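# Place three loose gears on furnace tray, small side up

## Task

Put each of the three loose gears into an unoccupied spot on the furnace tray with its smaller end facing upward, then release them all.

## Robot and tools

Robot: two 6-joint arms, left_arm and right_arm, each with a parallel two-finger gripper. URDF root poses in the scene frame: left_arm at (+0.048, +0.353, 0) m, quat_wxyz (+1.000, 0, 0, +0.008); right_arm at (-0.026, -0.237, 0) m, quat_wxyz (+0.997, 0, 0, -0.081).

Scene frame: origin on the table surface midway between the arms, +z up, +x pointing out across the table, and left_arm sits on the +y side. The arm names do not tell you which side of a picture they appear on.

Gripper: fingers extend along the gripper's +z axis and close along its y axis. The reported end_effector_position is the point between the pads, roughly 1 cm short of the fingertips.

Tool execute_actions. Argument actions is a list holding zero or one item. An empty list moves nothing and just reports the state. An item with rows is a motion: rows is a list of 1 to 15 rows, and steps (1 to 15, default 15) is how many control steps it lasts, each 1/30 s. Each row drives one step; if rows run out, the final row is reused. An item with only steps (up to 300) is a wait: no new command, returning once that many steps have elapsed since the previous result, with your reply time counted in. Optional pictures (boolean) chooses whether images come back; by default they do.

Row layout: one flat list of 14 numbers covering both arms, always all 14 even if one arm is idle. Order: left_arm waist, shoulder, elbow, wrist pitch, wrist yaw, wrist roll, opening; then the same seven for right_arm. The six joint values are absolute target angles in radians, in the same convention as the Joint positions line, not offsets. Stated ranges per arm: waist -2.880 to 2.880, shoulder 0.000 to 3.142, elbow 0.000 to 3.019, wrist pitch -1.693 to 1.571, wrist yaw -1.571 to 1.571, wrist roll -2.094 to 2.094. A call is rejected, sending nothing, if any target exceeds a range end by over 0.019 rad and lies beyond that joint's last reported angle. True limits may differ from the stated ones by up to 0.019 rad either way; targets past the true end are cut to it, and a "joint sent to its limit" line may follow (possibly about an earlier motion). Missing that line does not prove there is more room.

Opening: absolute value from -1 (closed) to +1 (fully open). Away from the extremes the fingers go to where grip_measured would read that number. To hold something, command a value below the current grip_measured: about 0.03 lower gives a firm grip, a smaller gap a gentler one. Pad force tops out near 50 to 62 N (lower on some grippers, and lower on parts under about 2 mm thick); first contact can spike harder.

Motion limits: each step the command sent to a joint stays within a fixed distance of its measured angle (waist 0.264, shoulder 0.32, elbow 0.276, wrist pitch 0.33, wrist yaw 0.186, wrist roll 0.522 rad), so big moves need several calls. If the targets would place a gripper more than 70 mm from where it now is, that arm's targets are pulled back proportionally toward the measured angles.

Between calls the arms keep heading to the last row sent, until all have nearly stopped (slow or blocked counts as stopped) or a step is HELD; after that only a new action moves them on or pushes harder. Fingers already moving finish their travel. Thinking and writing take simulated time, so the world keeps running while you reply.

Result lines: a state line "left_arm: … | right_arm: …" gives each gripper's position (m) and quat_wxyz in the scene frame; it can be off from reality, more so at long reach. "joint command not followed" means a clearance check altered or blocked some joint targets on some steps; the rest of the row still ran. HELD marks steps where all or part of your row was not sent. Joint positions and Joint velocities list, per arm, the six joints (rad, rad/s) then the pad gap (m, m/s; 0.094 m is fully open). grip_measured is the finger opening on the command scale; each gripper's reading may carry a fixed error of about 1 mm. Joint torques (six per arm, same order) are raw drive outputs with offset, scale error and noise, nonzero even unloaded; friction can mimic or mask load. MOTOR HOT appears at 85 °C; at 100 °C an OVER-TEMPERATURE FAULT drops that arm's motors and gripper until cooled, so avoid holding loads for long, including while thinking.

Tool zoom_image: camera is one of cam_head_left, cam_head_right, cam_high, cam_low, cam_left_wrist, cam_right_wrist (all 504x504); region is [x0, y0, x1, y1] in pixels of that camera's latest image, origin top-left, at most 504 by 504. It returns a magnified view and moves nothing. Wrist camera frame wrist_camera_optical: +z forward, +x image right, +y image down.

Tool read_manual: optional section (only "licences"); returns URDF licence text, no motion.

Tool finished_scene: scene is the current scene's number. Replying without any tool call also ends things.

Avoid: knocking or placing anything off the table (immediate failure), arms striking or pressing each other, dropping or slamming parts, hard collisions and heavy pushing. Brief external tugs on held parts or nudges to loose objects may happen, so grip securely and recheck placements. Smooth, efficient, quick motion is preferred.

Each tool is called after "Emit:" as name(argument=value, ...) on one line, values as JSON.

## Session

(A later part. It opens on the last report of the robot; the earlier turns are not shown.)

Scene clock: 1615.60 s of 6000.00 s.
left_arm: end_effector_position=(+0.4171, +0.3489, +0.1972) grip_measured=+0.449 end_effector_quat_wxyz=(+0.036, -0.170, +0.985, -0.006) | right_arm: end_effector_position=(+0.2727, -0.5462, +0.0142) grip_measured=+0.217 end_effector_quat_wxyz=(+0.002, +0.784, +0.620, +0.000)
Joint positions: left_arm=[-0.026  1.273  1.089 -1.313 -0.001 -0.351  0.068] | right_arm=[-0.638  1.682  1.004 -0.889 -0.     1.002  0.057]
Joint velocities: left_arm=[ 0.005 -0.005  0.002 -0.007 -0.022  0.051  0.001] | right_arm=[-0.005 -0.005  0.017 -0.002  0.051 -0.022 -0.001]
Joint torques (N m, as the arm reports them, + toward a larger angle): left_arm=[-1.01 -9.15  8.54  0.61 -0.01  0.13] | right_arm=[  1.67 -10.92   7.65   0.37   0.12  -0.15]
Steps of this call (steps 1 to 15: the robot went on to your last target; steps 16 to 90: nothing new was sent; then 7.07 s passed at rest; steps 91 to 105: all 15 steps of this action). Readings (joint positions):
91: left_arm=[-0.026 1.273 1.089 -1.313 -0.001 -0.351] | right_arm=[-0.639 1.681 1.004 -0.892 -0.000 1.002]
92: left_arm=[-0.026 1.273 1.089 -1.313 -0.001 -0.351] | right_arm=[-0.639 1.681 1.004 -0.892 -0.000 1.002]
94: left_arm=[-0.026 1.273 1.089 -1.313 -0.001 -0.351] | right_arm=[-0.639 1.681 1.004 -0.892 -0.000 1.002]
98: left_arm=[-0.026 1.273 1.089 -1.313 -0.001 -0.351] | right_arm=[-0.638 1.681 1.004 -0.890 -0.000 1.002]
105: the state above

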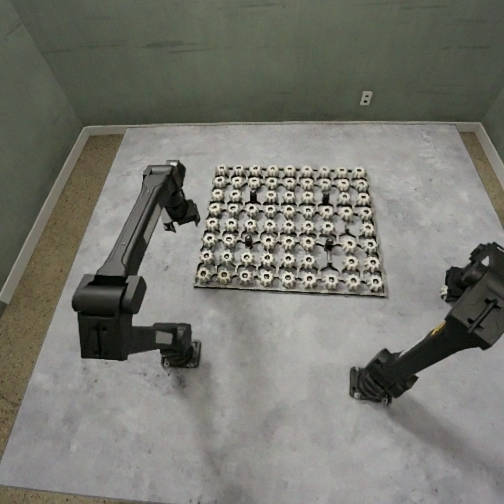

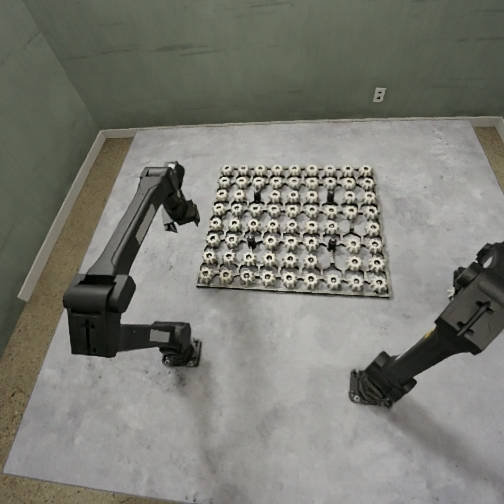

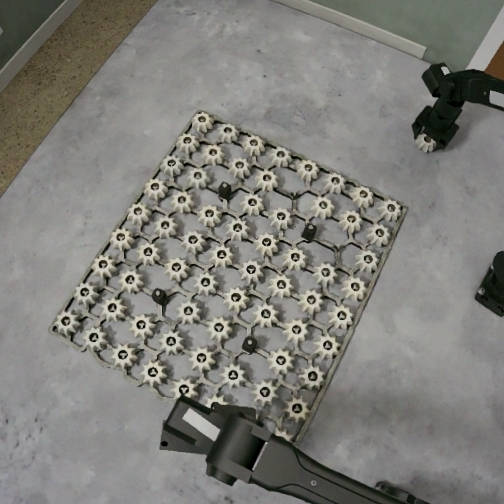

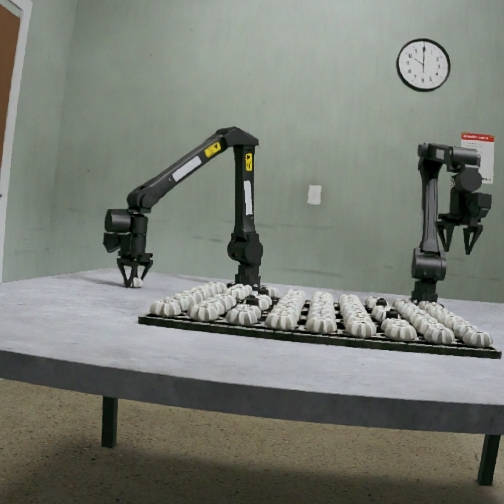

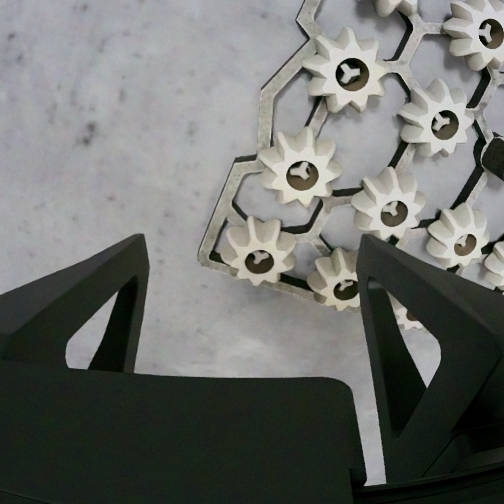

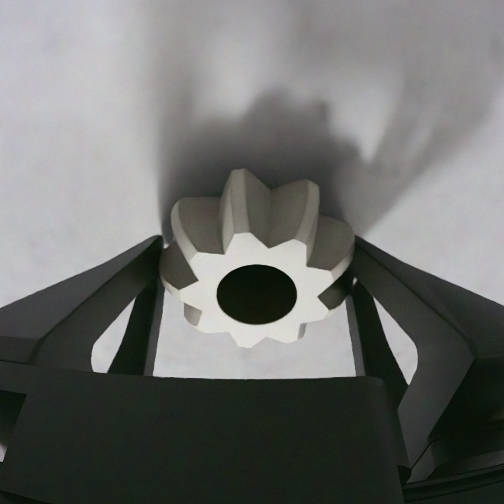

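Emit:
execute_actions(actions=[{"rows": [[-0.02,1.27,1.08,-1.32,0,-0.34,0.45,-0.63,1.67,1.015,-0.885,0,0.99,0.11],[-0.02,1.27,1.08,-1.32,0,-0.34,0.45,-0.63,1.655,1.025,-0.89,0,0.99,0.11],[-0.02,1.27,1.08,-1.32,0,-0.34,0.45,-0.63,1.642,1.037,-0.895,0,0.99,0.11],[-0.02,1.27,1.08,-1.32,0,-0.34,0.45,-0.63,1.63,1.05,-0.905,0,0.99,0.11],[-0.02,1.27,1.08,-1.32,0,-0.34,0.45,-0.63,1.618,1.063,-0.92,0,0.99,0.11],[-0.02,1.27,1.08,-1.32,0,-0.34,0.45,-0.63,1.606,1.076,-0.94,0,0.99,0.11],[-0.02,1.27,1.08,-1.32,0,-0.34,0.45,-0.63,1.594,1.09,-0.96,0,0.99,0.11],[-0.02,1.27,1.08,-1.32,0,-0.34,0.45,-0.628,1.583,1.105,-0.985,0,0.99,0.11],[-0.02,1.27,1.08,-1.32,0,-0.34,0.45,-0.622,1.573,1.12,-1.01,0,0.985,0.11],[-0.02,1.27,1.08,-1.32,0,-0.34,0.45,-0.613,1.565,1.136,-1.035,0,0.98,0.11],[-0.02,1.27,1.08,-1.32,0,-0.34,0.45,-0.601,1.559,1.152,-1.06,0,0.975,0.11],[-0.02,1.27,1.08,-1.32,0,-0.34,0.45,-0.586,1.555,1.168,-1.085,0,0.97,0.11],[-0.02,1.27,1.08,-1.32,0,-0.34,0.45,-0.568,1.553,1.185,-1.11,0,0.963,0.11],[-0.02,1.27,1.08,-1.32,0,-0.34,0.45,-0.547,1.553,1.202,-1.132,0,0.956,0.11],[-0.02,1.27,1.08,-1.32,0,-0.34,0.45,-0.523,1.556,1.22,-1.152,0,0.949,0.11]], "steps": 15}], pictures=false)

Emit:
execute_actions(actions=[{"rows": [[-0.02,1.27,1.08,-1.32,0,-0.34,0.45,-0.497,1.562,1.238,-1.168,0,0.942,0.11],[-0.02,1.27,1.08,-1.32,0,-0.34,0.45,-0.47,1.57,1.256,-1.182,0,0.935,0.11],[-0.02,1.27,1.08,-1.32,0,-0.34,0.45,-0.442,1.58,1.274,-1.194,0,0.928,0.11],[-0.02,1.27,1.08,-1.32,0,-0.34,0.45,-0.414,1.591,1.292,-1.204,0,0.921,0.11],[-0.02,1.27,1.08,-1.32,0,-0.34,0.45,-0.386,1.602,1.31,-1.212,0,0.914,0.11],[-0.02,1.27,1.08,-1.32,0,-0.34,0.45,-0.358,1.614,1.328,-1.219,0,0.907,0.11],[-0.02,1.27,1.08,-1.32,0,-0.34,0.45,-0.33,1.626,1.346,-1.225,0,0.90,0.11],[-0.02,1.27,1.08,-1.32,0,-0.34,0.45,-0.302,1.638,1.364,-1.231,0,0.893,0.11],[-0.02,1.27,1.08,-1.32,0,-0.34,0.45,-0.274,1.65,1.382,-1.237,0,0.886,0.11],[-0.02,1.27,1.08,-1.32,0,-0.34,0.45,-0.246,1.662,1.40,-1.243,0,0.879,0.11],[-0.02,1.27,1.08,-1.32,0,-0.34,0.45,-0.218,1.674,1.418,-1.249,0,0.872,0.11],[-0.02,1.27,1.08,-1.32,0,-0.34,0.45,-0.19,1.686,1.436,-1.255,0,0.865,0.11],[-0.02,1.27,1.08,-1.32,0,-0.34,0.45,-0.162,1.698,1.454,-1.26,0,0.858,0.11],[-0.02,1.27,1.08,-1.32,0,-0.34,0.45,-0.134,1.71,1.472,-1.265,0,0.851,0.11],[-0.02,1.27,1.08,-1.32,0,-0.34,0.45,-0.106,1.722,1.49,-1.27,0,0.844,0.11]], "steps": 15}], pictures=false)

Emit:
execute_actions(actions=[{"rows": [[-0.02,1.27,1.08,-1.32,0,-0.34,0.45,-0.078,1.734,1.507,-1.274,0,0.837,0.11],[-0.02,1.27,1.08,-1.32,0,-0.34,0.45,-0.051,1.746,1.523,-1.277,0,0.83,0.11],[-0.02,1.27,1.08,-1.32,0,-0.34,0.45,-0.025,1.758,1.538,-1.28,0,0.823,0.11],[-0.02,1.27,1.08,-1.32,0,-0.34,0.45,0.0,1.77,1.552,-1.282,0,0.816,0.11],[-0.02,1.27,1.08,-1.32,0,-0.34,0.45,0.024,1.781,1.565,-1.284,0,0.809,0.11],[-0.02,1.27,1.08,-1.32,0,-0.34,0.45,0.047,1.792,1.577,-1.285,0,0.802,0.11],[-0.02,1.27,1.08,-1.32,0,-0.34,0.45,0.068,1.802,1.588,-1.285,0,0.795,0.11],[-0.02,1.27,1.08,-1.32,0,-0.34,0.45,0.088,1.811,1.597,-1.285,0,0.789,0.11],[-0.02,1.27,1.08,-1.32,0,-0.34,0.45,0.106,1.819,1.605,-1.285,0,0.784,0.11],[-0.02,1.27,1.08,-1.32,0,-0.34,0.45,0.122,1.826,1.611,-1.285,0,0.779,0.11],[-0.02,1.27,1.08,-1.32,0,-0.34,0.45,0.136,1.832,1.615,-1.285,0,0.775,0.11],[-0.02,1.27,1.08,-1.32,0,-0.34,0.45,0.148,1.836,1.618,-1.285,0,0.772,0.11],[-0.02,1.27,1.08,-1.32,0,-0.34,0.45,0.157,1.839,1.62,-1.285,0,0.77,0.11],[-0.02,1.27,1.08,-1.32,0,-0.34,0.45,0.163,1.84,1.62,-1.285,0,0.77,0.11],[-0.02,1.27,1.08,-1.32,0,-0.34,0.45,0.167,1.84,1.62,-1.285,0,0.77,0.11]], "steps": 15}], pictures=false)

Emit:
execute_actions(actions=[{"steps": 12}])

Scene clock: 1650.80 s of 6000.00 s.
left_arm: end_effector_position=(+0.4171, +0.3489, +0.1972) grip_measured=+0.449 end_effector_quat_wxyz=(+0.036, -0.170, +0.985, -0.006) | right_arm: end_effector_position=(+0.2865, -0.5390, +0.0700) grip_measured=+0.217 end_effector_quat_wxyz=(-0.015, +0.769, +0.639, -0.001)
Joint positions: left_arm=[-0.026  1.273  1.089 -1.313 -0.001 -0.351  0.068] | right_arm=[-0.604  1.626  1.107 -1.084 -0.     0.988  0.057]
Joint velocities: left_arm=[-0.005 -0.005  0.007  0.002  0.051 -0.022 -0.001] | right_arm=[ 0.396 -0.142  0.471 -0.618  0.022 -0.051  0.001]
Joint torques (N m, as the arm reports them, + toward a larger angle): left_arm=[-1.08 -9.18  8.48  0.57 -0.01  0.13] | right_arm=[  2.94 -16.81  12.81  -0.41   0.1   -0.2 ]
Steps of this call (steps 1 to 15: the robot went on to your last target; steps 16 to 90: nothing new was sent; then 31.70 s passed at rest; steps 91 to 105: all 15 steps of this action). Readings (joint positions):
91: left_arm=[-0.026 1.273 1.089 -1.313 -0.001 -0.351] | right_arm=[-0.638 1.682 1.004 -0.889 -0.000 1.002]
92: left_arm=[-0.026 1.273 1.089 -1.313 -0.001 -0.351] | right_arm=[-0.638 1.682 1.004 -0.889 -0.000 1.002]
94: left_arm=[-0.026 1.273 1.089 -1.313 -0.001 -0.351] | right_arm=[-0.638 1.681 1.004 -0.890 -0.000 1.002]
98: left_arm=[-0.026 1.273 1.089 -1.313 -0.001 -0.351] | right_arm=[-0.638 1.673 1.019 -0.939 -0.000 1.002]
105: the state above

Scene clock: 1651.30 s of 6000.00 s.
left_arm: end_effector_position=(+0.4171, +0.3489, +0.1972) grip_measured=+0.449 end_effector_quat_wxyz=(+0.036, -0.170, +0.985, -0.006) | right_arm: end_effector_position=(+0.4623, -0.3986, +0.1525) grip_measured=+0.217 end_effector_quat_wxyz=(+0.027, +0.567, +0.823, +0.008)
Joint positions: left_arm=[-0.026  1.273  1.089 -1.313 -0.001 -0.351  0.068] | right_arm=[-0.156  1.684  1.416 -1.246  0.     0.888  0.057]
Joint velocities: left_arm=[-0.005 -0.015 -0.007 -0.012  0.007  0.051 -0.001] | right_arm=[ 0.884  0.386  0.554 -0.144 -0.022 -0.286  0.   ]
Joint torques (N m, as the arm reports them, + toward a larger angle): left_arm=[-0.97 -9.31  8.51  0.56 -0.02  0.13] | right_arm=[  0.92 -13.91  12.7   -0.35   0.12  -0.12]
Steps of this call (steps 1 to 15: all 15 steps of this action). Readings (joint positions):
1: left_arm=[-0.026 1.273 1.089 -1.313 -0.001 -0.351] | right_arm=[-0.589 1.621 1.125 -1.104 -0.000 0.985]
2: left_arm=[-0.026 1.273 1.089 -1.313 -0.001 -0.351] | right_arm=[-0.569 1.619 1.143 -1.122 -0.000 0.980]
4: left_arm=[-0.026 1.273 1.089 -1.313 -0.001 -0.351] | right_arm=[-0.521 1.619 1.181 -1.153 0.000 0.969]
8: left_arm=[-0.026 1.273 1.089 -1.313 -0.001 -0.351] | right_arm=[-0.396 1.621 1.255 -1.199 0.000 0.943]
15: the state above

Scene clock: 1651.80 s of 6000.00 s.
left_arm: end_effector_position=(+0.4171, +0.3489, +0.1972) grip_measured=+0.449 end_effector_quat_wxyz=(+0.036, -0.170, +0.985, -0.006) | right_arm: end_effector_position=(+0.5313, -0.2354, +0.1208) grip_measured=+0.217 end_effector_quat_wxyz=(+0.003, +0.385, +0.923, +0.001)
Joint positions: left_arm=[-0.026  1.273  1.089 -1.313 -0.001 -0.351  0.068] | right_arm=[ 0.167  1.846  1.555 -1.273  0.     0.794  0.057]
Joint velocities: left_arm=[-0.005 -0.005  0.002  0.007 -0.007 -0.022  0.   ] | right_arm=[ 0.278  0.054  0.027 -0.012 -0.051 -0.037 -0.   ]
Joint torques (N m, as the arm reports them, + toward a larger angle): left_arm=[-1.01 -9.12  8.5   0.61 -0.01  0.12] | right_arm=[ -1.49 -17.9   14.8   -0.4    0.01  -0.12]
Steps of this call (steps 1 to 15: all 15 steps of this action). Readings (joint positions):
1: left_arm=[-0.026 1.273 1.089 -1.313 -0.001 -0.351] | right_arm=[-0.126 1.697 1.434 -1.251 0.000 0.880]
2: left_arm=[-0.026 1.273 1.089 -1.313 -0.001 -0.351] | right_arm=[-0.098 1.711 1.449 -1.256 0.000 0.873]
4: left_arm=[-0.026 1.273 1.089 -1.313 -0.001 -0.351] | right_arm=[-0.045 1.738 1.476 -1.264 0.000 0.859]
8: left_arm=[-0.026 1.273 1.089 -1.313 -0.001 -0.351] | right_arm=[0.049 1.793 1.521 -1.273 0.000 0.830]
15: the state above

Scene clock: 1652.20 s of 6000.00 s.
left_arm: end_effector_position=(+0.4171, +0.3489, +0.1972) grip_measured=+0.449 end_effector_quat_wxyz=(+0.036, -0.170, +0.985, -0.006) | right_arm: end_effector_position=(+0.5316, -0.2305, +0.1209) grip_measured=+0.217 end_effector_quat_wxyz=(+0.002, +0.376, +0.927, +0.001)
Joint positions: left_arm=[-0.026  1.273  1.089 -1.313 -0.001 -0.351  0.068] | right_arm=[ 0.176  1.848  1.558 -1.276  0.     0.784  0.057]
Joint velocities: left_arm=[-0.005 -0.005 -0.002  0.012  0.037 -0.007  0.001] | right_arm=[-0.015 -0.015  0.002 -0.002 -0.022 -0.007 -0.001]
Joint torques (N m, as the arm reports them, + toward a larger angle): left_arm=[-1.1  -9.25  8.51  0.59  0.    0.12] | right_arm=[  0.22 -18.46  14.72  -0.36   0.07  -0.15]
Steps of this call (steps 1 to 12: the robot went on to your last target). Readings (joint positions):
1: left_arm=[-0.026 1.273 1.089 -1.313 -0.001 -0.351] | right_arm=[0.175 1.848 1.555 -1.274 0.000 0.792]
2: left_arm=[-0.026 1.273 1.089 -1.313 -0.001 -0.351] | right_arm=[0.181 1.848 1.555 -1.275 0.000 0.790]
4: left_arm=[-0.026 1.273 1.089 -1.313 -0.001 -0.351] | right_arm=[0.184 1.848 1.555 -1.276 0.000 0.787]
8: left_arm=[-0.026 1.273 1.089 -1.313 -0.001 -0.351] | right_arm=[0.179 1.848 1.558 -1.276 0.000 0.785]
12: the state above

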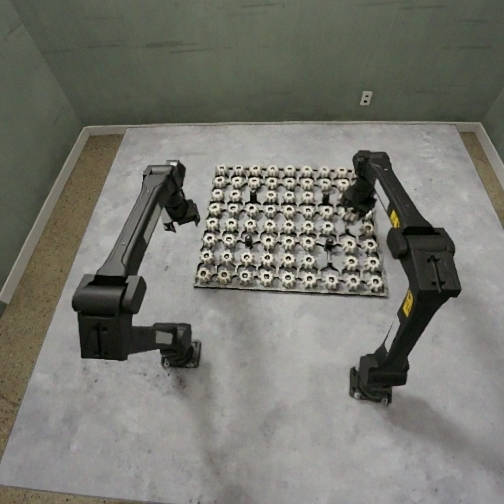

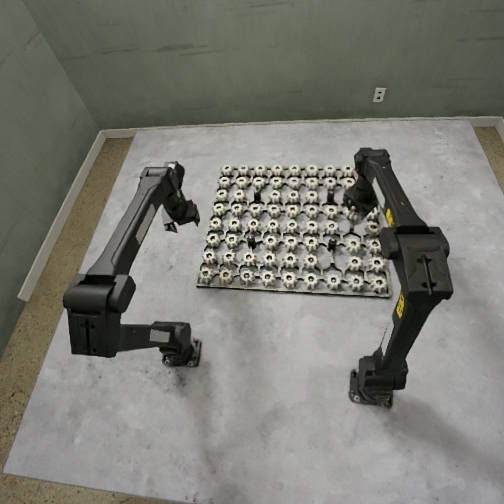

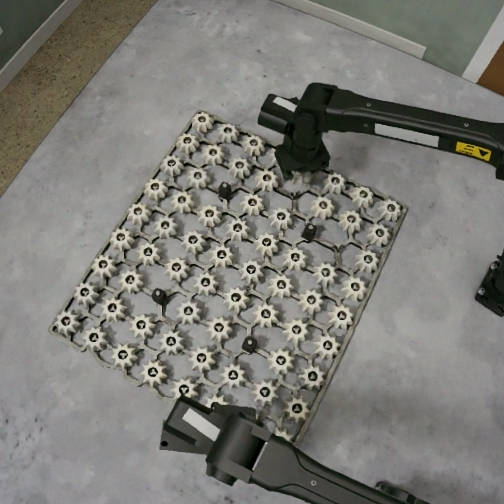

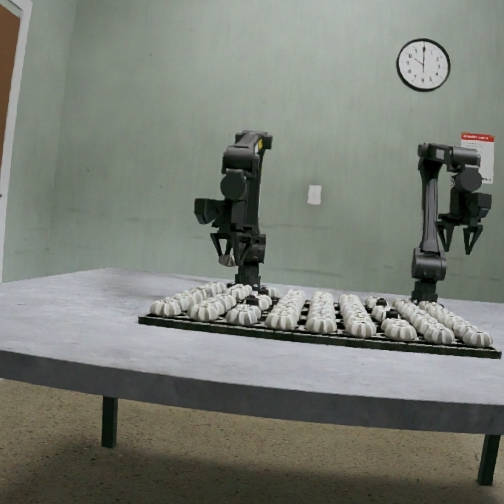

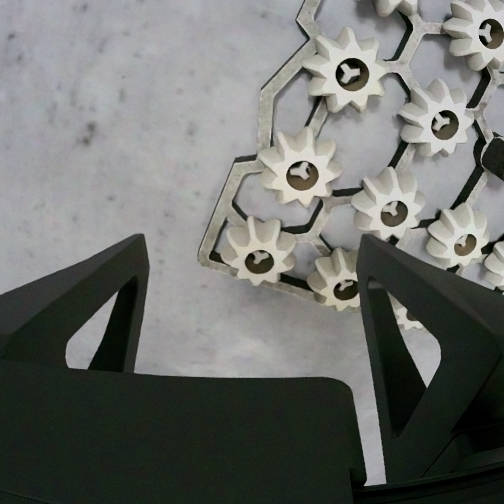

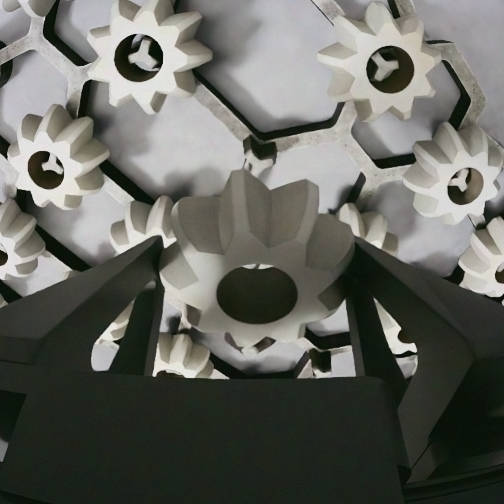

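Emit:
zoom_image(camera="cam_right_wrist", region=[200, 110, 320, 200])

Region (200, 110, 320, 200) of cam_right_wrist's 504x504 image, scaled by 4.200, with more detail than that image has; it fills the top 378 rows of this view, and the rest is white.

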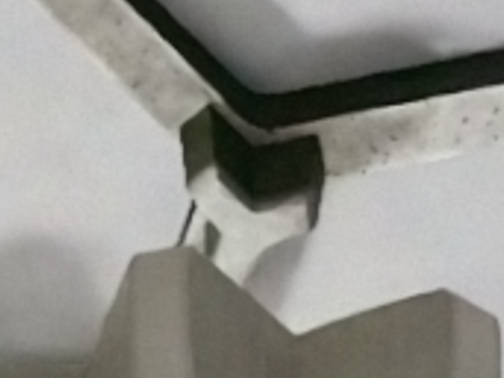

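Emit:
execute_actions(actions=[{"rows": [[-0.02,1.27,1.08,-1.32,0,-0.34,0.45,0.166,1.85,1.58,-1.28,0,0.77,0.11],[-0.02,1.27,1.08,-1.32,0,-0.34,0.45,0.165,1.854,1.568,-1.276,0,0.77,0.11],[-0.02,1.27,1.08,-1.32,0,-0.34,0.45,0.164,1.858,1.56,-1.27,0,0.77,0.11],[-0.02,1.27,1.08,-1.32,0,-0.34,0.45,0.163,1.862,1.553,-1.262,0,0.77,0.11],[-0.02,1.27,1.08,-1.32,0,-0.34,0.45,0.162,1.866,1.546,-1.252,0,0.77,0.11],[-0.02,1.27,1.08,-1.32,0,-0.34,0.45,0.162,1.87,1.539,-1.241,0,0.77,0.11],[-0.02,1.27,1.08,-1.32,0,-0.34,0.45,0.162,1.874,1.532,-1.23,0,0.77,0.11],[-0.02,1.27,1.08,-1.32,0,-0.34,0.45,0.162,1.878,1.525,-1.218,0,0.77,0.11],[-0.02,1.27,1.08,-1.32,0,-0.34,0.45,0.162,1.882,1.518,-1.206,0,0.77,0.11],[-0.02,1.27,1.08,-1.32,0,-0.34,0.45,0.162,1.886,1.511,-1.194,0,0.77,0.11],[-0.02,1.27,1.08,-1.32,0,-0.34,0.45,0.162,1.89,1.504,-1.182,0,0.77,0.11],[-0.02,1.27,1.08,-1.32,0,-0.34,0.45,0.162,1.894,1.498,-1.17,0,0.77,0.11],[-0.02,1.27,1.08,-1.32,0,-0.34,0.45,0.162,1.897,1.493,-1.158,0,0.77,0.11],[-0.02,1.27,1.08,-1.32,0,-0.34,0.45,0.162,1.899,1.489,-1.146,0,0.77,0.11],[-0.02,1.27,1.08,-1.32,0,-0.34,0.45,0.162,1.90,1.487,-1.135,0,0.77,0.11]], "steps": 15}], pictures=false)

Emit:
execute_actions(actions=[{"steps": 15}], pictures=false)

Scene clock: 1676.63 s of 6000.00 s.
left_arm: end_effector_position=(+0.4171, +0.3489, +0.1972) grip_measured=+0.449 end_effector_quat_wxyz=(+0.036, -0.170, +0.985, -0.006) | right_arm: end_effector_position=(+0.5261, -0.2320, +0.0676) grip_measured=+0.217 end_effector_quat_wxyz=(-0.007, +0.377, +0.926, -0.003)
Joint positions: left_arm=[-0.026  1.273  1.089 -1.313 -0.001 -0.351  0.068] | right_arm=[ 0.173  1.894  1.477 -1.169  0.     0.783  0.057]
Joint velocities: left_arm=[-0.005 -0.005  0.002  0.012 -0.022 -0.007 -0.001] | right_arm=[-0.005  0.19  -0.173  0.33  -0.007 -0.007  0.   ]
Joint torques (N m, as the arm reports them, + toward a larger angle): left_arm=[-1.08 -9.31  8.52  0.59 -0.01  0.12] | right_arm=[ -0.05 -18.03  10.23   0.24   0.12  -0.17]
Steps of this call (steps 1 to 30: the robot went on to your last target; steps 31 to 90: nothing new was sent; then 20.93 s passed at rest; steps 91 to 105: all 15 steps of this action). Readings (joint positions):
91: left_arm=[-0.026 1.273 1.089 -1.313 -0.001 -0.351] | right_arm=[0.176 1.848 1.558 -1.276 0.000 0.783]
92: left_arm=[-0.026 1.273 1.089 -1.313 -0.001 -0.351] | right_arm=[0.176 1.848 1.557 -1.276 0.000 0.783]
94: left_arm=[-0.026 1.273 1.089 -1.313 -0.001 -0.351] | right_arm=[0.176 1.848 1.553 -1.275 0.000 0.783]
98: left_arm=[-0.026 1.273 1.089 -1.313 -0.001 -0.351] | right_arm=[0.174 1.853 1.527 -1.249 0.000 0.783]
105: the state above

Scene clock: 1677.13 s of 6000.00 s.
left_arm: end_effector_position=(+0.4171, +0.3489, +0.1972) grip_measured=+0.449 end_effector_quat_wxyz=(+0.036, -0.170, +0.985, -0.006) | right_arm: end_effector_position=(+0.5261, -0.2320, +0.0533) grip_measured=+0.217 end_effector_quat_wxyz=(-0.010, +0.377, +0.926, -0.004)
Joint positions: left_arm=[-0.026  1.273  1.089 -1.313 -0.001 -0.351  0.068] | right_arm=[ 0.173  1.914  1.467 -1.145  0.     0.783  0.057]
Joint velocities: left_arm=[-0.005 -0.015 -0.017 -0.007 -0.051 -0.037 -0.   ] | right_arm=[-0.005  0.024 -0.002 -0.017 -0.007 -0.037 -0.   ]
Joint torques (N m, as the arm reports them, + toward a larger angle): left_arm=[-1.07 -9.2   8.5   0.56 -0.02  0.12] | right_arm=[ -0.57 -17.94   9.98   0.26   0.13  -0.1 ]
Steps of this call (steps 1 to 15: the robot went on to your last target). Readings (joint positions):
1: left_arm=[-0.026 1.273 1.089 -1.313 -0.001 -0.351] | right_arm=[0.173 1.900 1.473 -1.160 0.000 0.783]
2: left_arm=[-0.026 1.273 1.089 -1.313 -0.001 -0.351] | right_arm=[0.173 1.906 1.470 -1.154 0.000 0.783]
4: left_arm=[-0.026 1.273 1.089 -1.313 -0.001 -0.351] | right_arm=[0.173 1.913 1.467 -1.149 0.000 0.783]
8: left_arm=[-0.026 1.273 1.089 -1.313 -0.001 -0.351] | right_arm=[0.173 1.914 1.467 -1.146 0.000 0.783]
15: the state above

Emit:
execute_actions(actions=[{"rows": [[-0.02,1.27,1.08,-1.32,0,-0.34,0.45,0.162,1.90,1.487,-1.132,0,0.77,0.11],[-0.02,1.27,1.08,-1.32,0,-0.34,0.45,0.162,1.90,1.487,-1.129,0,0.77,0.11],[-0.02,1.27,1.08,-1.32,0,-0.34,0.45,0.162,1.90,1.487,-1.126,0,0.77,0.11],[-0.02,1.27,1.08,-1.32,0,-0.34,0.45,0.162,1.90,1.487,-1.123,0,0.77,0.11],[-0.02,1.27,1.08,-1.32,0,-0.34,0.45,0.162,1.90,1.487,-1.12,0,0.77,0.11],[-0.02,1.27,1.08,-1.32,0,-0.34,0.45,0.162,1.90,1.487,-1.118,0,0.77,0.11],[-0.02,1.27,1.08,-1.32,0,-0.34,0.45,0.162,1.90,1.487,-1.116,0,0.77,0.11]], "steps": 15}])

Scene clock: 1684.47 s of 6000.00 s.
left_arm: end_effector_position=(+0.4171, +0.3489, +0.1972) grip_measured=+0.449 end_effector_quat_wxyz=(+0.036, -0.170, +0.985, -0.006) | right_arm: end_effector_position=(+0.5306, -0.2320, +0.0532) grip_measured=+0.217 end_effector_quat_wxyz=(-0.002, +0.377, +0.926, -0.001)
Joint positions: left_arm=[-0.026  1.273  1.089 -1.313 -0.001 -0.351  0.068] | right_arm=[ 0.173  1.914  1.467 -1.127  0.     0.783  0.057]
Joint velocities: left_arm=[-0.005 -0.015  0.002 -0.002 -0.007 -0.051 -0.001] | right_arm=[-0.015  0.005 -0.002  0.007  0.037  0.022  0.001]
Joint torques (N m, as the arm reports them, + toward a larger angle): left_arm=[-0.94 -9.16  8.54  0.6  -0.01  0.12] | right_arm=[ -0.68 -18.74  10.12   0.47   0.08  -0.09]
Steps of this call (steps 1 to 15: the robot went on to your last target; steps 16 to 90: nothing new was sent; then 3.83 s passed at rest; steps 91 to 105: all 15 steps of this action). Readings (joint positions):
91: left_arm=[-0.026 1.273 1.089 -1.313 -0.001 -0.351] | right_arm=[0.173 1.914 1.467 -1.145 0.000 0.783]
92: left_arm=[-0.026 1.273 1.089 -1.313 -0.001 -0.351] | right_arm=[0.173 1.914 1.467 -1.144 0.000 0.783]
94: left_arm=[-0.026 1.273 1.089 -1.313 -0.001 -0.351] | right_arm=[0.173 1.914 1.467 -1.139 0.000 0.783]
98: left_arm=[-0.026 1.273 1.089 -1.313 -0.001 -0.351] | right_arm=[0.173 1.914 1.467 -1.129 0.000 0.783]
105: the state above

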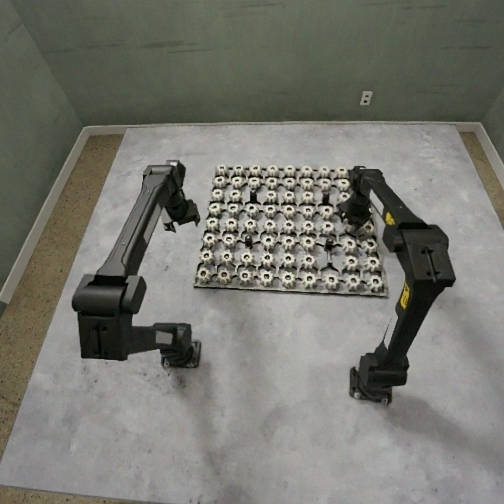

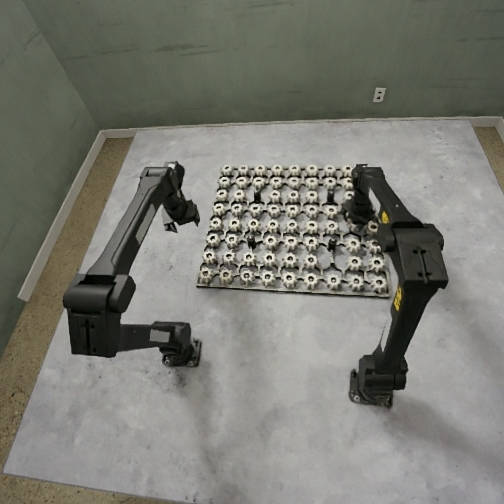

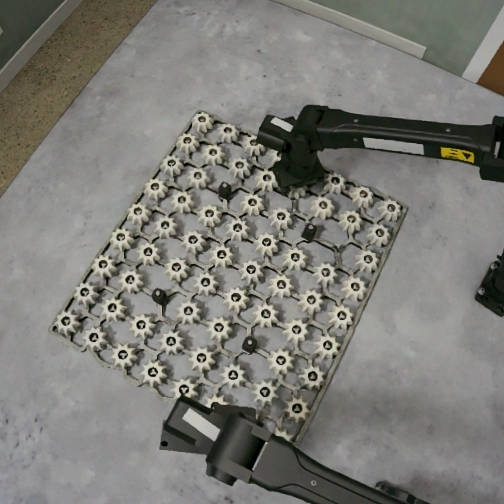

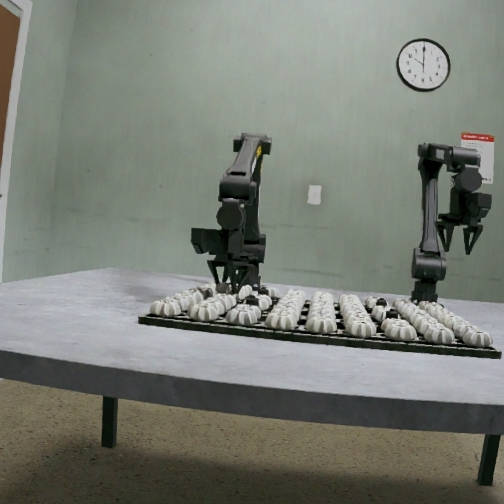

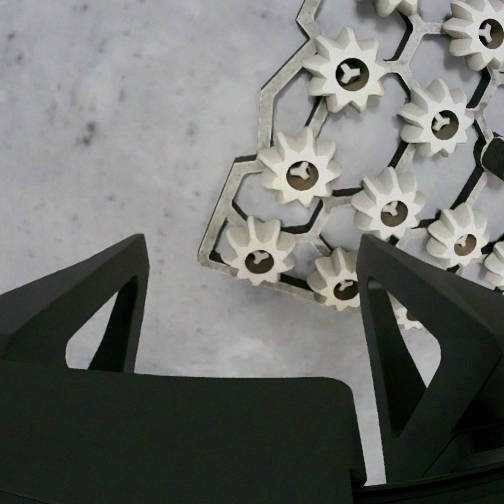

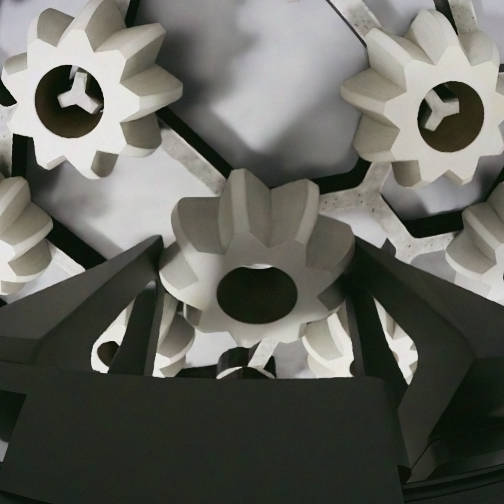

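Emit:
execute_actions(actions=[{"rows": [[-0.02,1.27,1.08,-1.32,0,-0.34,0.45,0.162,1.908,1.487,-1.116,0,0.77,0.11],[-0.02,1.27,1.08,-1.32,0,-0.34,0.45,0.162,1.914,1.487,-1.116,0,0.77,0.11],[-0.02,1.27,1.08,-1.32,0,-0.34,0.45,0.162,1.917,1.487,-1.116,0,0.77,0.11],[-0.02,1.27,1.08,-1.32,0,-0.34,0.45,0.162,1.919,1.487,-1.116,0,0.77,0.11],[-0.02,1.27,1.08,-1.32,0,-0.34,0.45,0.162,1.921,1.487,-1.116,0,0.77,0.11],[-0.02,1.27,1.08,-1.32,0,-0.34,0.45,0.162,1.923,1.487,-1.116,0,0.77,0.11],[-0.02,1.27,1.08,-1.32,0,-0.34,0.45,0.162,1.925,1.487,-1.116,0,0.77,0.11],[-0.02,1.27,1.08,-1.32,0,-0.34,0.45,0.162,1.927,1.487,-1.116,0,0.77,0.11],[-0.02,1.27,1.08,-1.32,0,-0.34,0.45,0.162,1.929,1.487,-1.115,0,0.77,0.11],[-0.02,1.27,1.08,-1.32,0,-0.34,0.45,0.162,1.931,1.487,-1.114,0,0.77,0.11],[-0.02,1.27,1.08,-1.32,0,-0.34,0.45,0.162,1.932,1.487,-1.113,0,0.77,0.11],[-0.02,1.27,1.08,-1.32,0,-0.34,0.45,0.162,1.933,1.487,-1.112,0,0.77,0.11],[-0.02,1.27,1.08,-1.32,0,-0.34,0.45,0.162,1.934,1.487,-1.111,0,0.77,0.11],[-0.02,1.27,1.08,-1.32,0,-0.34,0.45,0.162,1.934,1.487,-1.110,0,0.77,0.11]], "steps": 15}], pictures=false)

Emit:
execute_actions(actions=[{"steps": 12}])

Scene clock: 1701.47 s of 6000.00 s.
left_arm: end_effector_position=(+0.4171, +0.3489, +0.1972) grip_measured=+0.449 end_effector_quat_wxyz=(+0.036, -0.170, +0.985, -0.006) | right_arm: end_effector_position=(+0.5302, -0.2319, +0.0495) grip_measured=+0.217 end_effector_quat_wxyz=(-0.005, +0.377, +0.926, -0.002)
Joint positions: left_arm=[-0.026  1.273  1.089 -1.313 -0.001 -0.351  0.068] | right_arm=[ 0.173  1.921  1.467 -1.126 -0.     0.783  0.057]
Joint velocities: left_arm=[-0.005  0.005 -0.002  0.007  0.022 -0.022 -0.001] | right_arm=[ 0.005 -0.005 -0.012 -0.007  0.051 -0.022 -0.   ]
Joint torques (N m, as the arm reports them, + toward a larger angle): left_arm=[-1.1  -9.06  8.51  0.58 -0.01  0.13] | right_arm=[ -0.68 -16.2   10.13   0.5    0.07  -0.13]
Steps of this call (steps 1 to 15: the robot went on to your last target; steps 16 to 90: nothing new was sent; then 13.50 s passed at rest; steps 91 to 105: all 15 steps of this action). Readings (joint positions):
91: left_arm=[-0.026 1.273 1.089 -1.313 -0.001 -0.351] | right_arm=[0.173 1.914 1.467 -1.127 0.000 0.783]
92: left_arm=[-0.026 1.273 1.089 -1.313 -0.001 -0.351] | right_arm=[0.173 1.914 1.467 -1.127 0.000 0.783]
94: left_arm=[-0.026 1.273 1.089 -1.313 -0.001 -0.351] | right_arm=[0.173 1.914 1.467 -1.127 0.000 0.783]
98: left_arm=[-0.026 1.273 1.089 -1.313 -0.001 -0.351] | right_arm=[0.173 1.916 1.467 -1.127 0.000 0.783]
105: the state above

Scene clock: 1701.87 s of 6000.00 s.
left_arm: end_effector_position=(+0.4171, +0.3489, +0.1972) grip_measured=+0.449 end_effector_quat_wxyz=(+0.036, -0.170, +0.985, -0.006) | right_arm: end_effector_position=(+0.5302, -0.2318, +0.0495) grip_measured=+0.217 end_effector_quat_wxyz=(-0.005, +0.377, +0.926, -0.001)
Joint positions: left_arm=[-0.026  1.273  1.089 -1.313 -0.001 -0.351  0.068] | right_arm=[ 0.173  1.921  1.467 -1.126 -0.001  0.782  0.057]
Joint velocities: left_arm=[ 0.005  0.005  0.007 -0.007  0.051  0.007 -0.   ] | right_arm=[-0.024  0.005 -0.007  0.002  0.007  0.007  0.   ]
Joint torques (N m, as the arm reports them, + toward a larger angle): left_arm=[-1.09 -9.24  8.51  0.58 -0.01  0.13] | right_arm=[  0.12 -16.76  10.01   0.92   0.08  -0.06]
Steps of this call (steps 1 to 12: the robot went on to your last target). Readings (joint positions):
1: left_arm=[-0.026 1.273 1.089 -1.313 -0.001 -0.351] | right_arm=[0.173 1.921 1.467 -1.126 -0.000 0.783]
2: left_arm=[-0.026 1.273 1.089 -1.313 -0.001 -0.351] | right_arm=[0.173 1.921 1.467 -1.126 -0.001 0.783]
4: left_arm=[-0.026 1.273 1.089 -1.313 -0.001 -0.351] | right_arm=[0.173 1.921 1.467 -1.126 -0.001 0.783]
8: left_arm=[-0.026 1.273 1.089 -1.313 -0.001 -0.351] | right_arm=[0.173 1.921 1.467 -1.126 -0.001 0.782]
12: the state above

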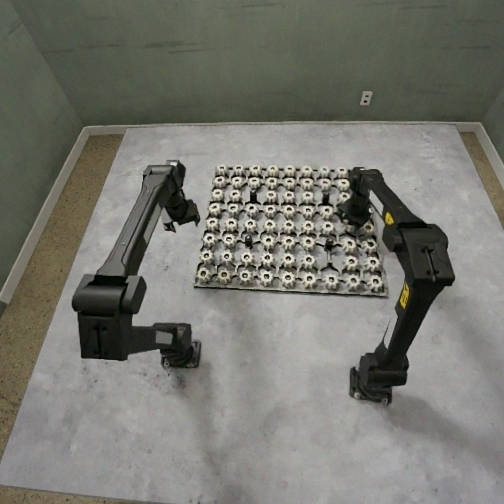

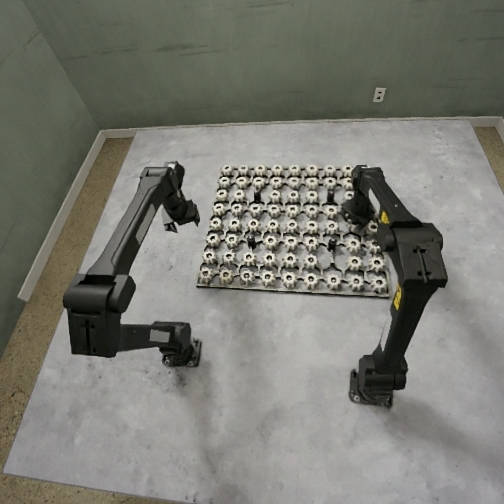

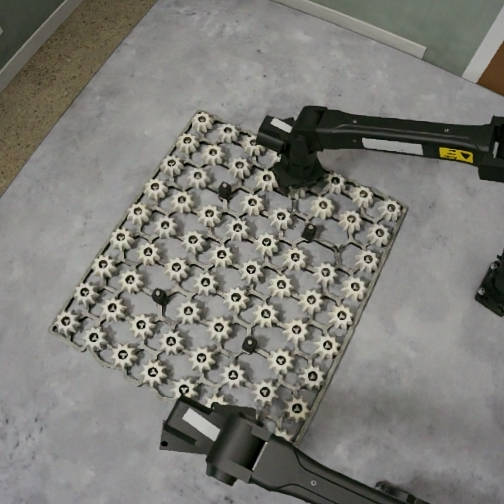

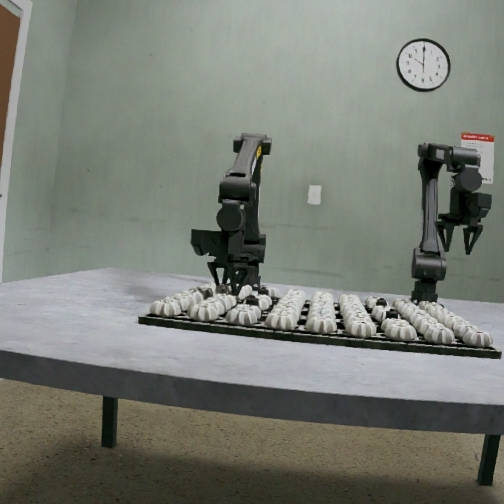

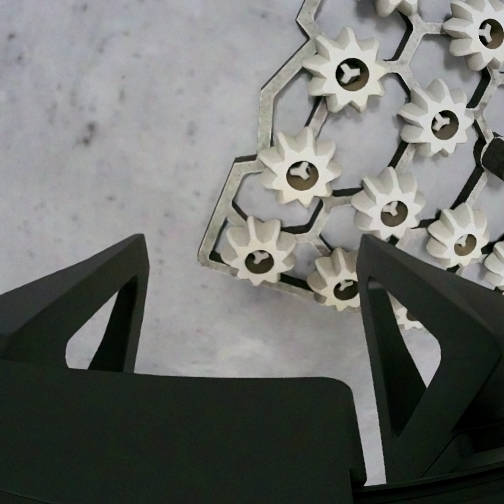

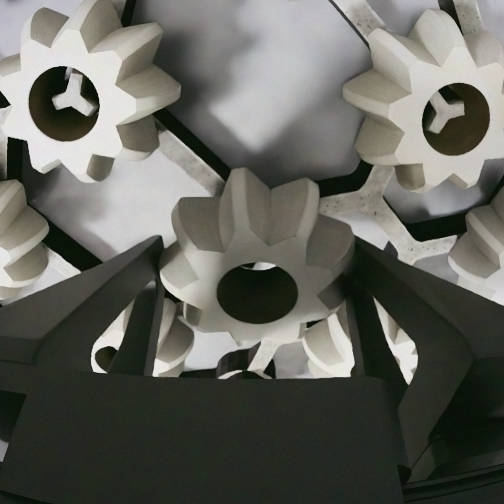

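Emit:
zoom_image(camera="cam_right_wrist", region=[200, 245, 320, 335])

Region (200, 245, 320, 335) of cam_right_wrist's 504x504 image, scaled by 4.200, with more detail than that image has; it fills the top 378 rows of this view, and the rest is white.

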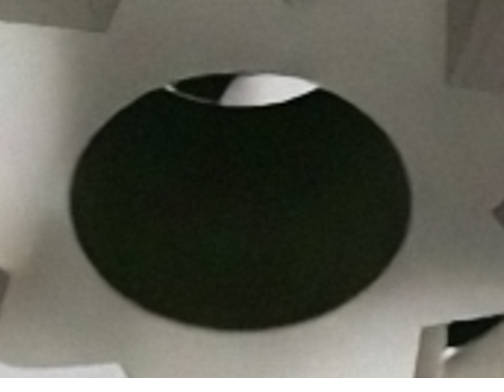

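Emit:
execute_actions(actions=[{"rows": [[-0.02,1.27,1.08,-1.32,0,-0.34,0.45,0.165,1.915,1.487,-1.12,0,0.77,0.11],[-0.02,1.27,1.08,-1.32,0,-0.34,0.45,0.168,1.90,1.487,-1.125,0,0.77,0.11],[-0.02,1.27,1.08,-1.32,0,-0.34,0.45,0.171,1.89,1.487,-1.125,0,0.77,0.11],[-0.02,1.27,1.08,-1.32,0,-0.34,0.45,0.174,1.882,1.487,-1.125,0,0.77,0.11],[-0.02,1.27,1.08,-1.32,0,-0.34,0.45,0.177,1.876,1.487,-1.125,0,0.77,0.11],[-0.02,1.27,1.08,-1.32,0,-0.34,0.45,0.179,1.872,1.487,-1.125,0,0.77,0.11],[-0.02,1.27,1.08,-1.32,0,-0.34,0.45,0.181,1.87,1.487,-1.125,0,0.77,0.11],[-0.02,1.27,1.08,-1.32,0,-0.34,0.45,0.183,1.87,1.487,-1.125,0,0.77,0.11],[-0.02,1.27,1.08,-1.32,0,-0.34,0.45,0.185,1.87,1.487,-1.125,0,0.77,0.11],[-0.02,1.27,1.08,-1.32,0,-0.34,0.45,0.187,1.87,1.487,-1.125,0,0.77,0.11],[-0.02,1.27,1.08,-1.32,0,-0.34,0.45,0.188,1.87,1.487,-1.125,0,0.77,0.11],[-0.02,1.27,1.08,-1.32,0,-0.34,0.45,0.189,1.87,1.487,-1.125,0,0.77,0.11]], "steps": 15}], pictures=false)

Emit:
execute_actions(actions=[{"steps": 12}])

Scene clock: 1737.33 s of 6000.00 s.
left_arm: end_effector_position=(+0.4171, +0.3489, +0.1972) grip_measured=+0.449 end_effector_quat_wxyz=(+0.036, -0.170, +0.985, -0.006) | right_arm: end_effector_position=(+0.5302, -0.2299, +0.0495) grip_measured=+0.217 end_effector_quat_wxyz=(-0.005, +0.375, +0.927, -0.001)
Joint positions: left_arm=[-0.026  1.273  1.089 -1.313 -0.001 -0.351  0.068] | right_arm=[ 0.176  1.921  1.467 -1.126 -0.001  0.782  0.057]
Joint velocities: left_arm=[ 0.005 -0.005 -0.002 -0.012 -0.007  0.022 -0.   ] | right_arm=[ 0.024 -0.024  0.012 -0.017 -0.051  0.022 -0.001]
Joint torques (N m, as the arm reports them, + toward a larger angle): left_arm=[-1.08 -9.27  8.5   0.57 -0.01  0.12] | right_arm=[  1.84 -21.19   9.98   0.05   0.1   -0.13]
Steps of this call (steps 1 to 15: the robot went on to your last target; steps 16 to 90: nothing new was sent; then 31.97 s passed at rest; steps 91 to 105: all 15 steps of this action). Readings (joint positions):
91: left_arm=[-0.026 1.273 1.089 -1.313 -0.001 -0.351] | right_arm=[0.173 1.921 1.467 -1.126 -0.001 0.782]
92: left_arm=[-0.026 1.273 1.089 -1.313 -0.001 -0.351] | right_arm=[0.173 1.921 1.467 -1.126 -0.001 0.782]
94: left_arm=[-0.026 1.273 1.089 -1.313 -0.001 -0.351] | right_arm=[0.173 1.921 1.467 -1.126 -0.001 0.782]
98: left_arm=[-0.026 1.273 1.089 -1.313 -0.001 -0.351] | right_arm=[0.173 1.921 1.467 -1.126 -0.001 0.782]
105: the state above

Scene clock: 1737.73 s of 6000.00 s.
left_arm: end_effector_position=(+0.4171, +0.3489, +0.1972) grip_measured=+0.449 end_effector_quat_wxyz=(+0.036, -0.170, +0.985, -0.006) | right_arm: end_effector_position=(+0.5301, -0.2284, +0.0495) grip_measured=+0.217 end_effector_quat_wxyz=(-0.005, +0.374, +0.928, -0.001)
Joint positions: left_arm=[-0.026  1.273  1.089 -1.313 -0.001 -0.351  0.068] | right_arm=[ 0.179  1.921  1.467 -1.126 -0.001  0.782  0.057]
Joint velocities: left_arm=[-0.015 -0.005 -0.007  0.002  0.007 -0.037  0.   ] | right_arm=[-0.015 -0.005 -0.002 -0.007  0.051  0.007 -0.001]
Joint torques (N m, as the arm reports them, + toward a larger angle): left_arm=[-1.07 -9.08  8.52  0.61 -0.02  0.13] | right_arm=[  2.4  -22.05  10.2   -0.22   0.1   -0.12]
Steps of this call (steps 1 to 12: the robot went on to your last target). Readings (joint positions):
1: left_arm=[-0.026 1.273 1.089 -1.313 -0.001 -0.351] | right_arm=[0.177 1.921 1.467 -1.126 -0.001 0.782]
2: left_arm=[-0.026 1.273 1.089 -1.313 -0.001 -0.351] | right_arm=[0.178 1.921 1.467 -1.126 -0.001 0.782]
4: left_arm=[-0.026 1.273 1.089 -1.313 -0.001 -0.351] | right_arm=[0.179 1.921 1.467 -1.126 -0.001 0.782]
8: left_arm=[-0.026 1.273 1.089 -1.313 -0.001 -0.351] | right_arm=[0.179 1.921 1.467 -1.126 -0.001 0.782]
12: the state above

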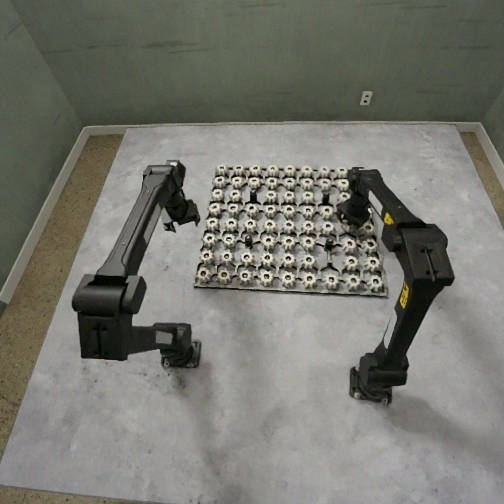

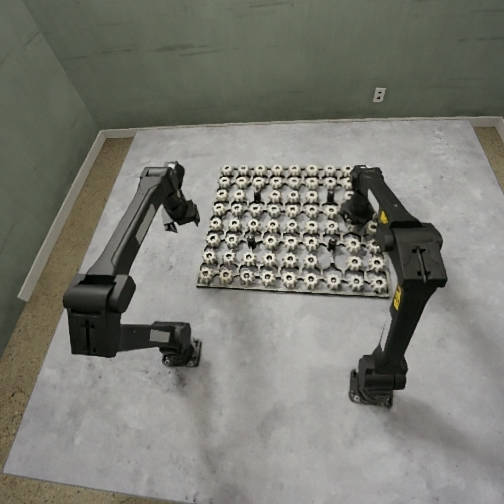

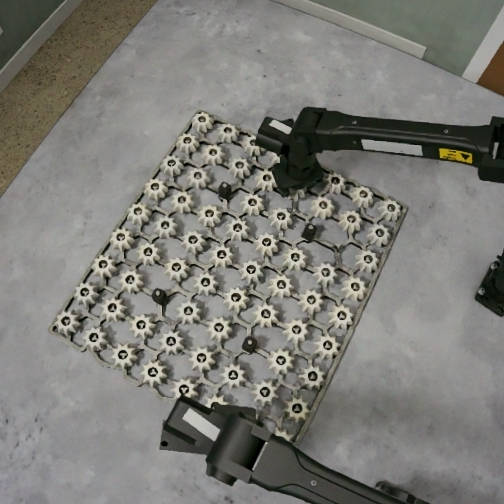

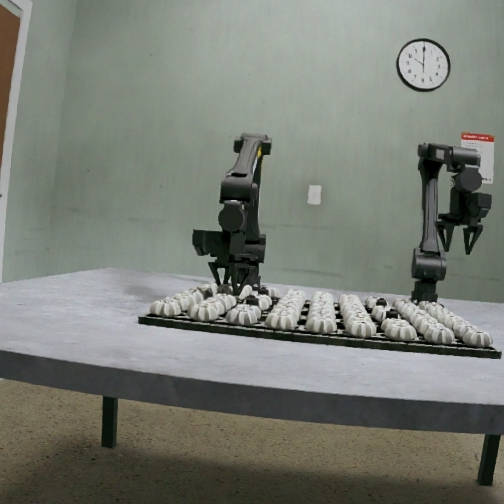

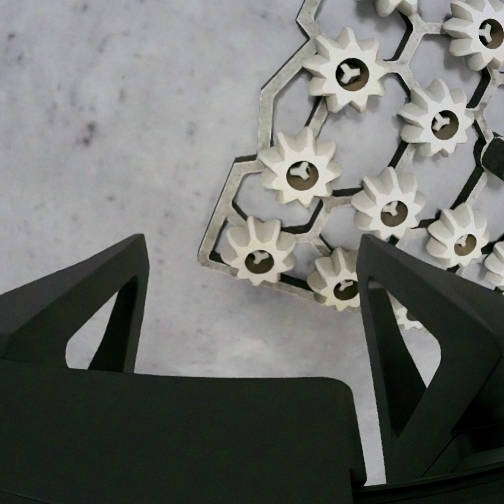

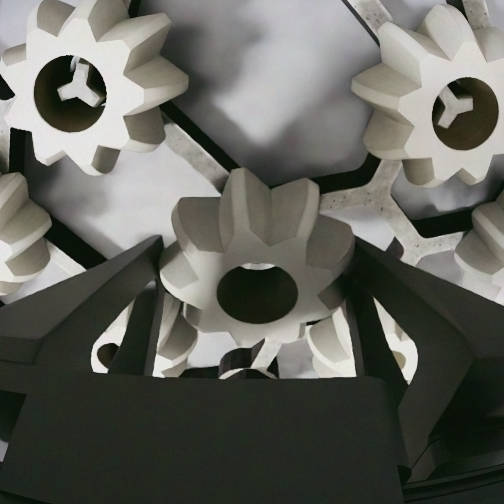

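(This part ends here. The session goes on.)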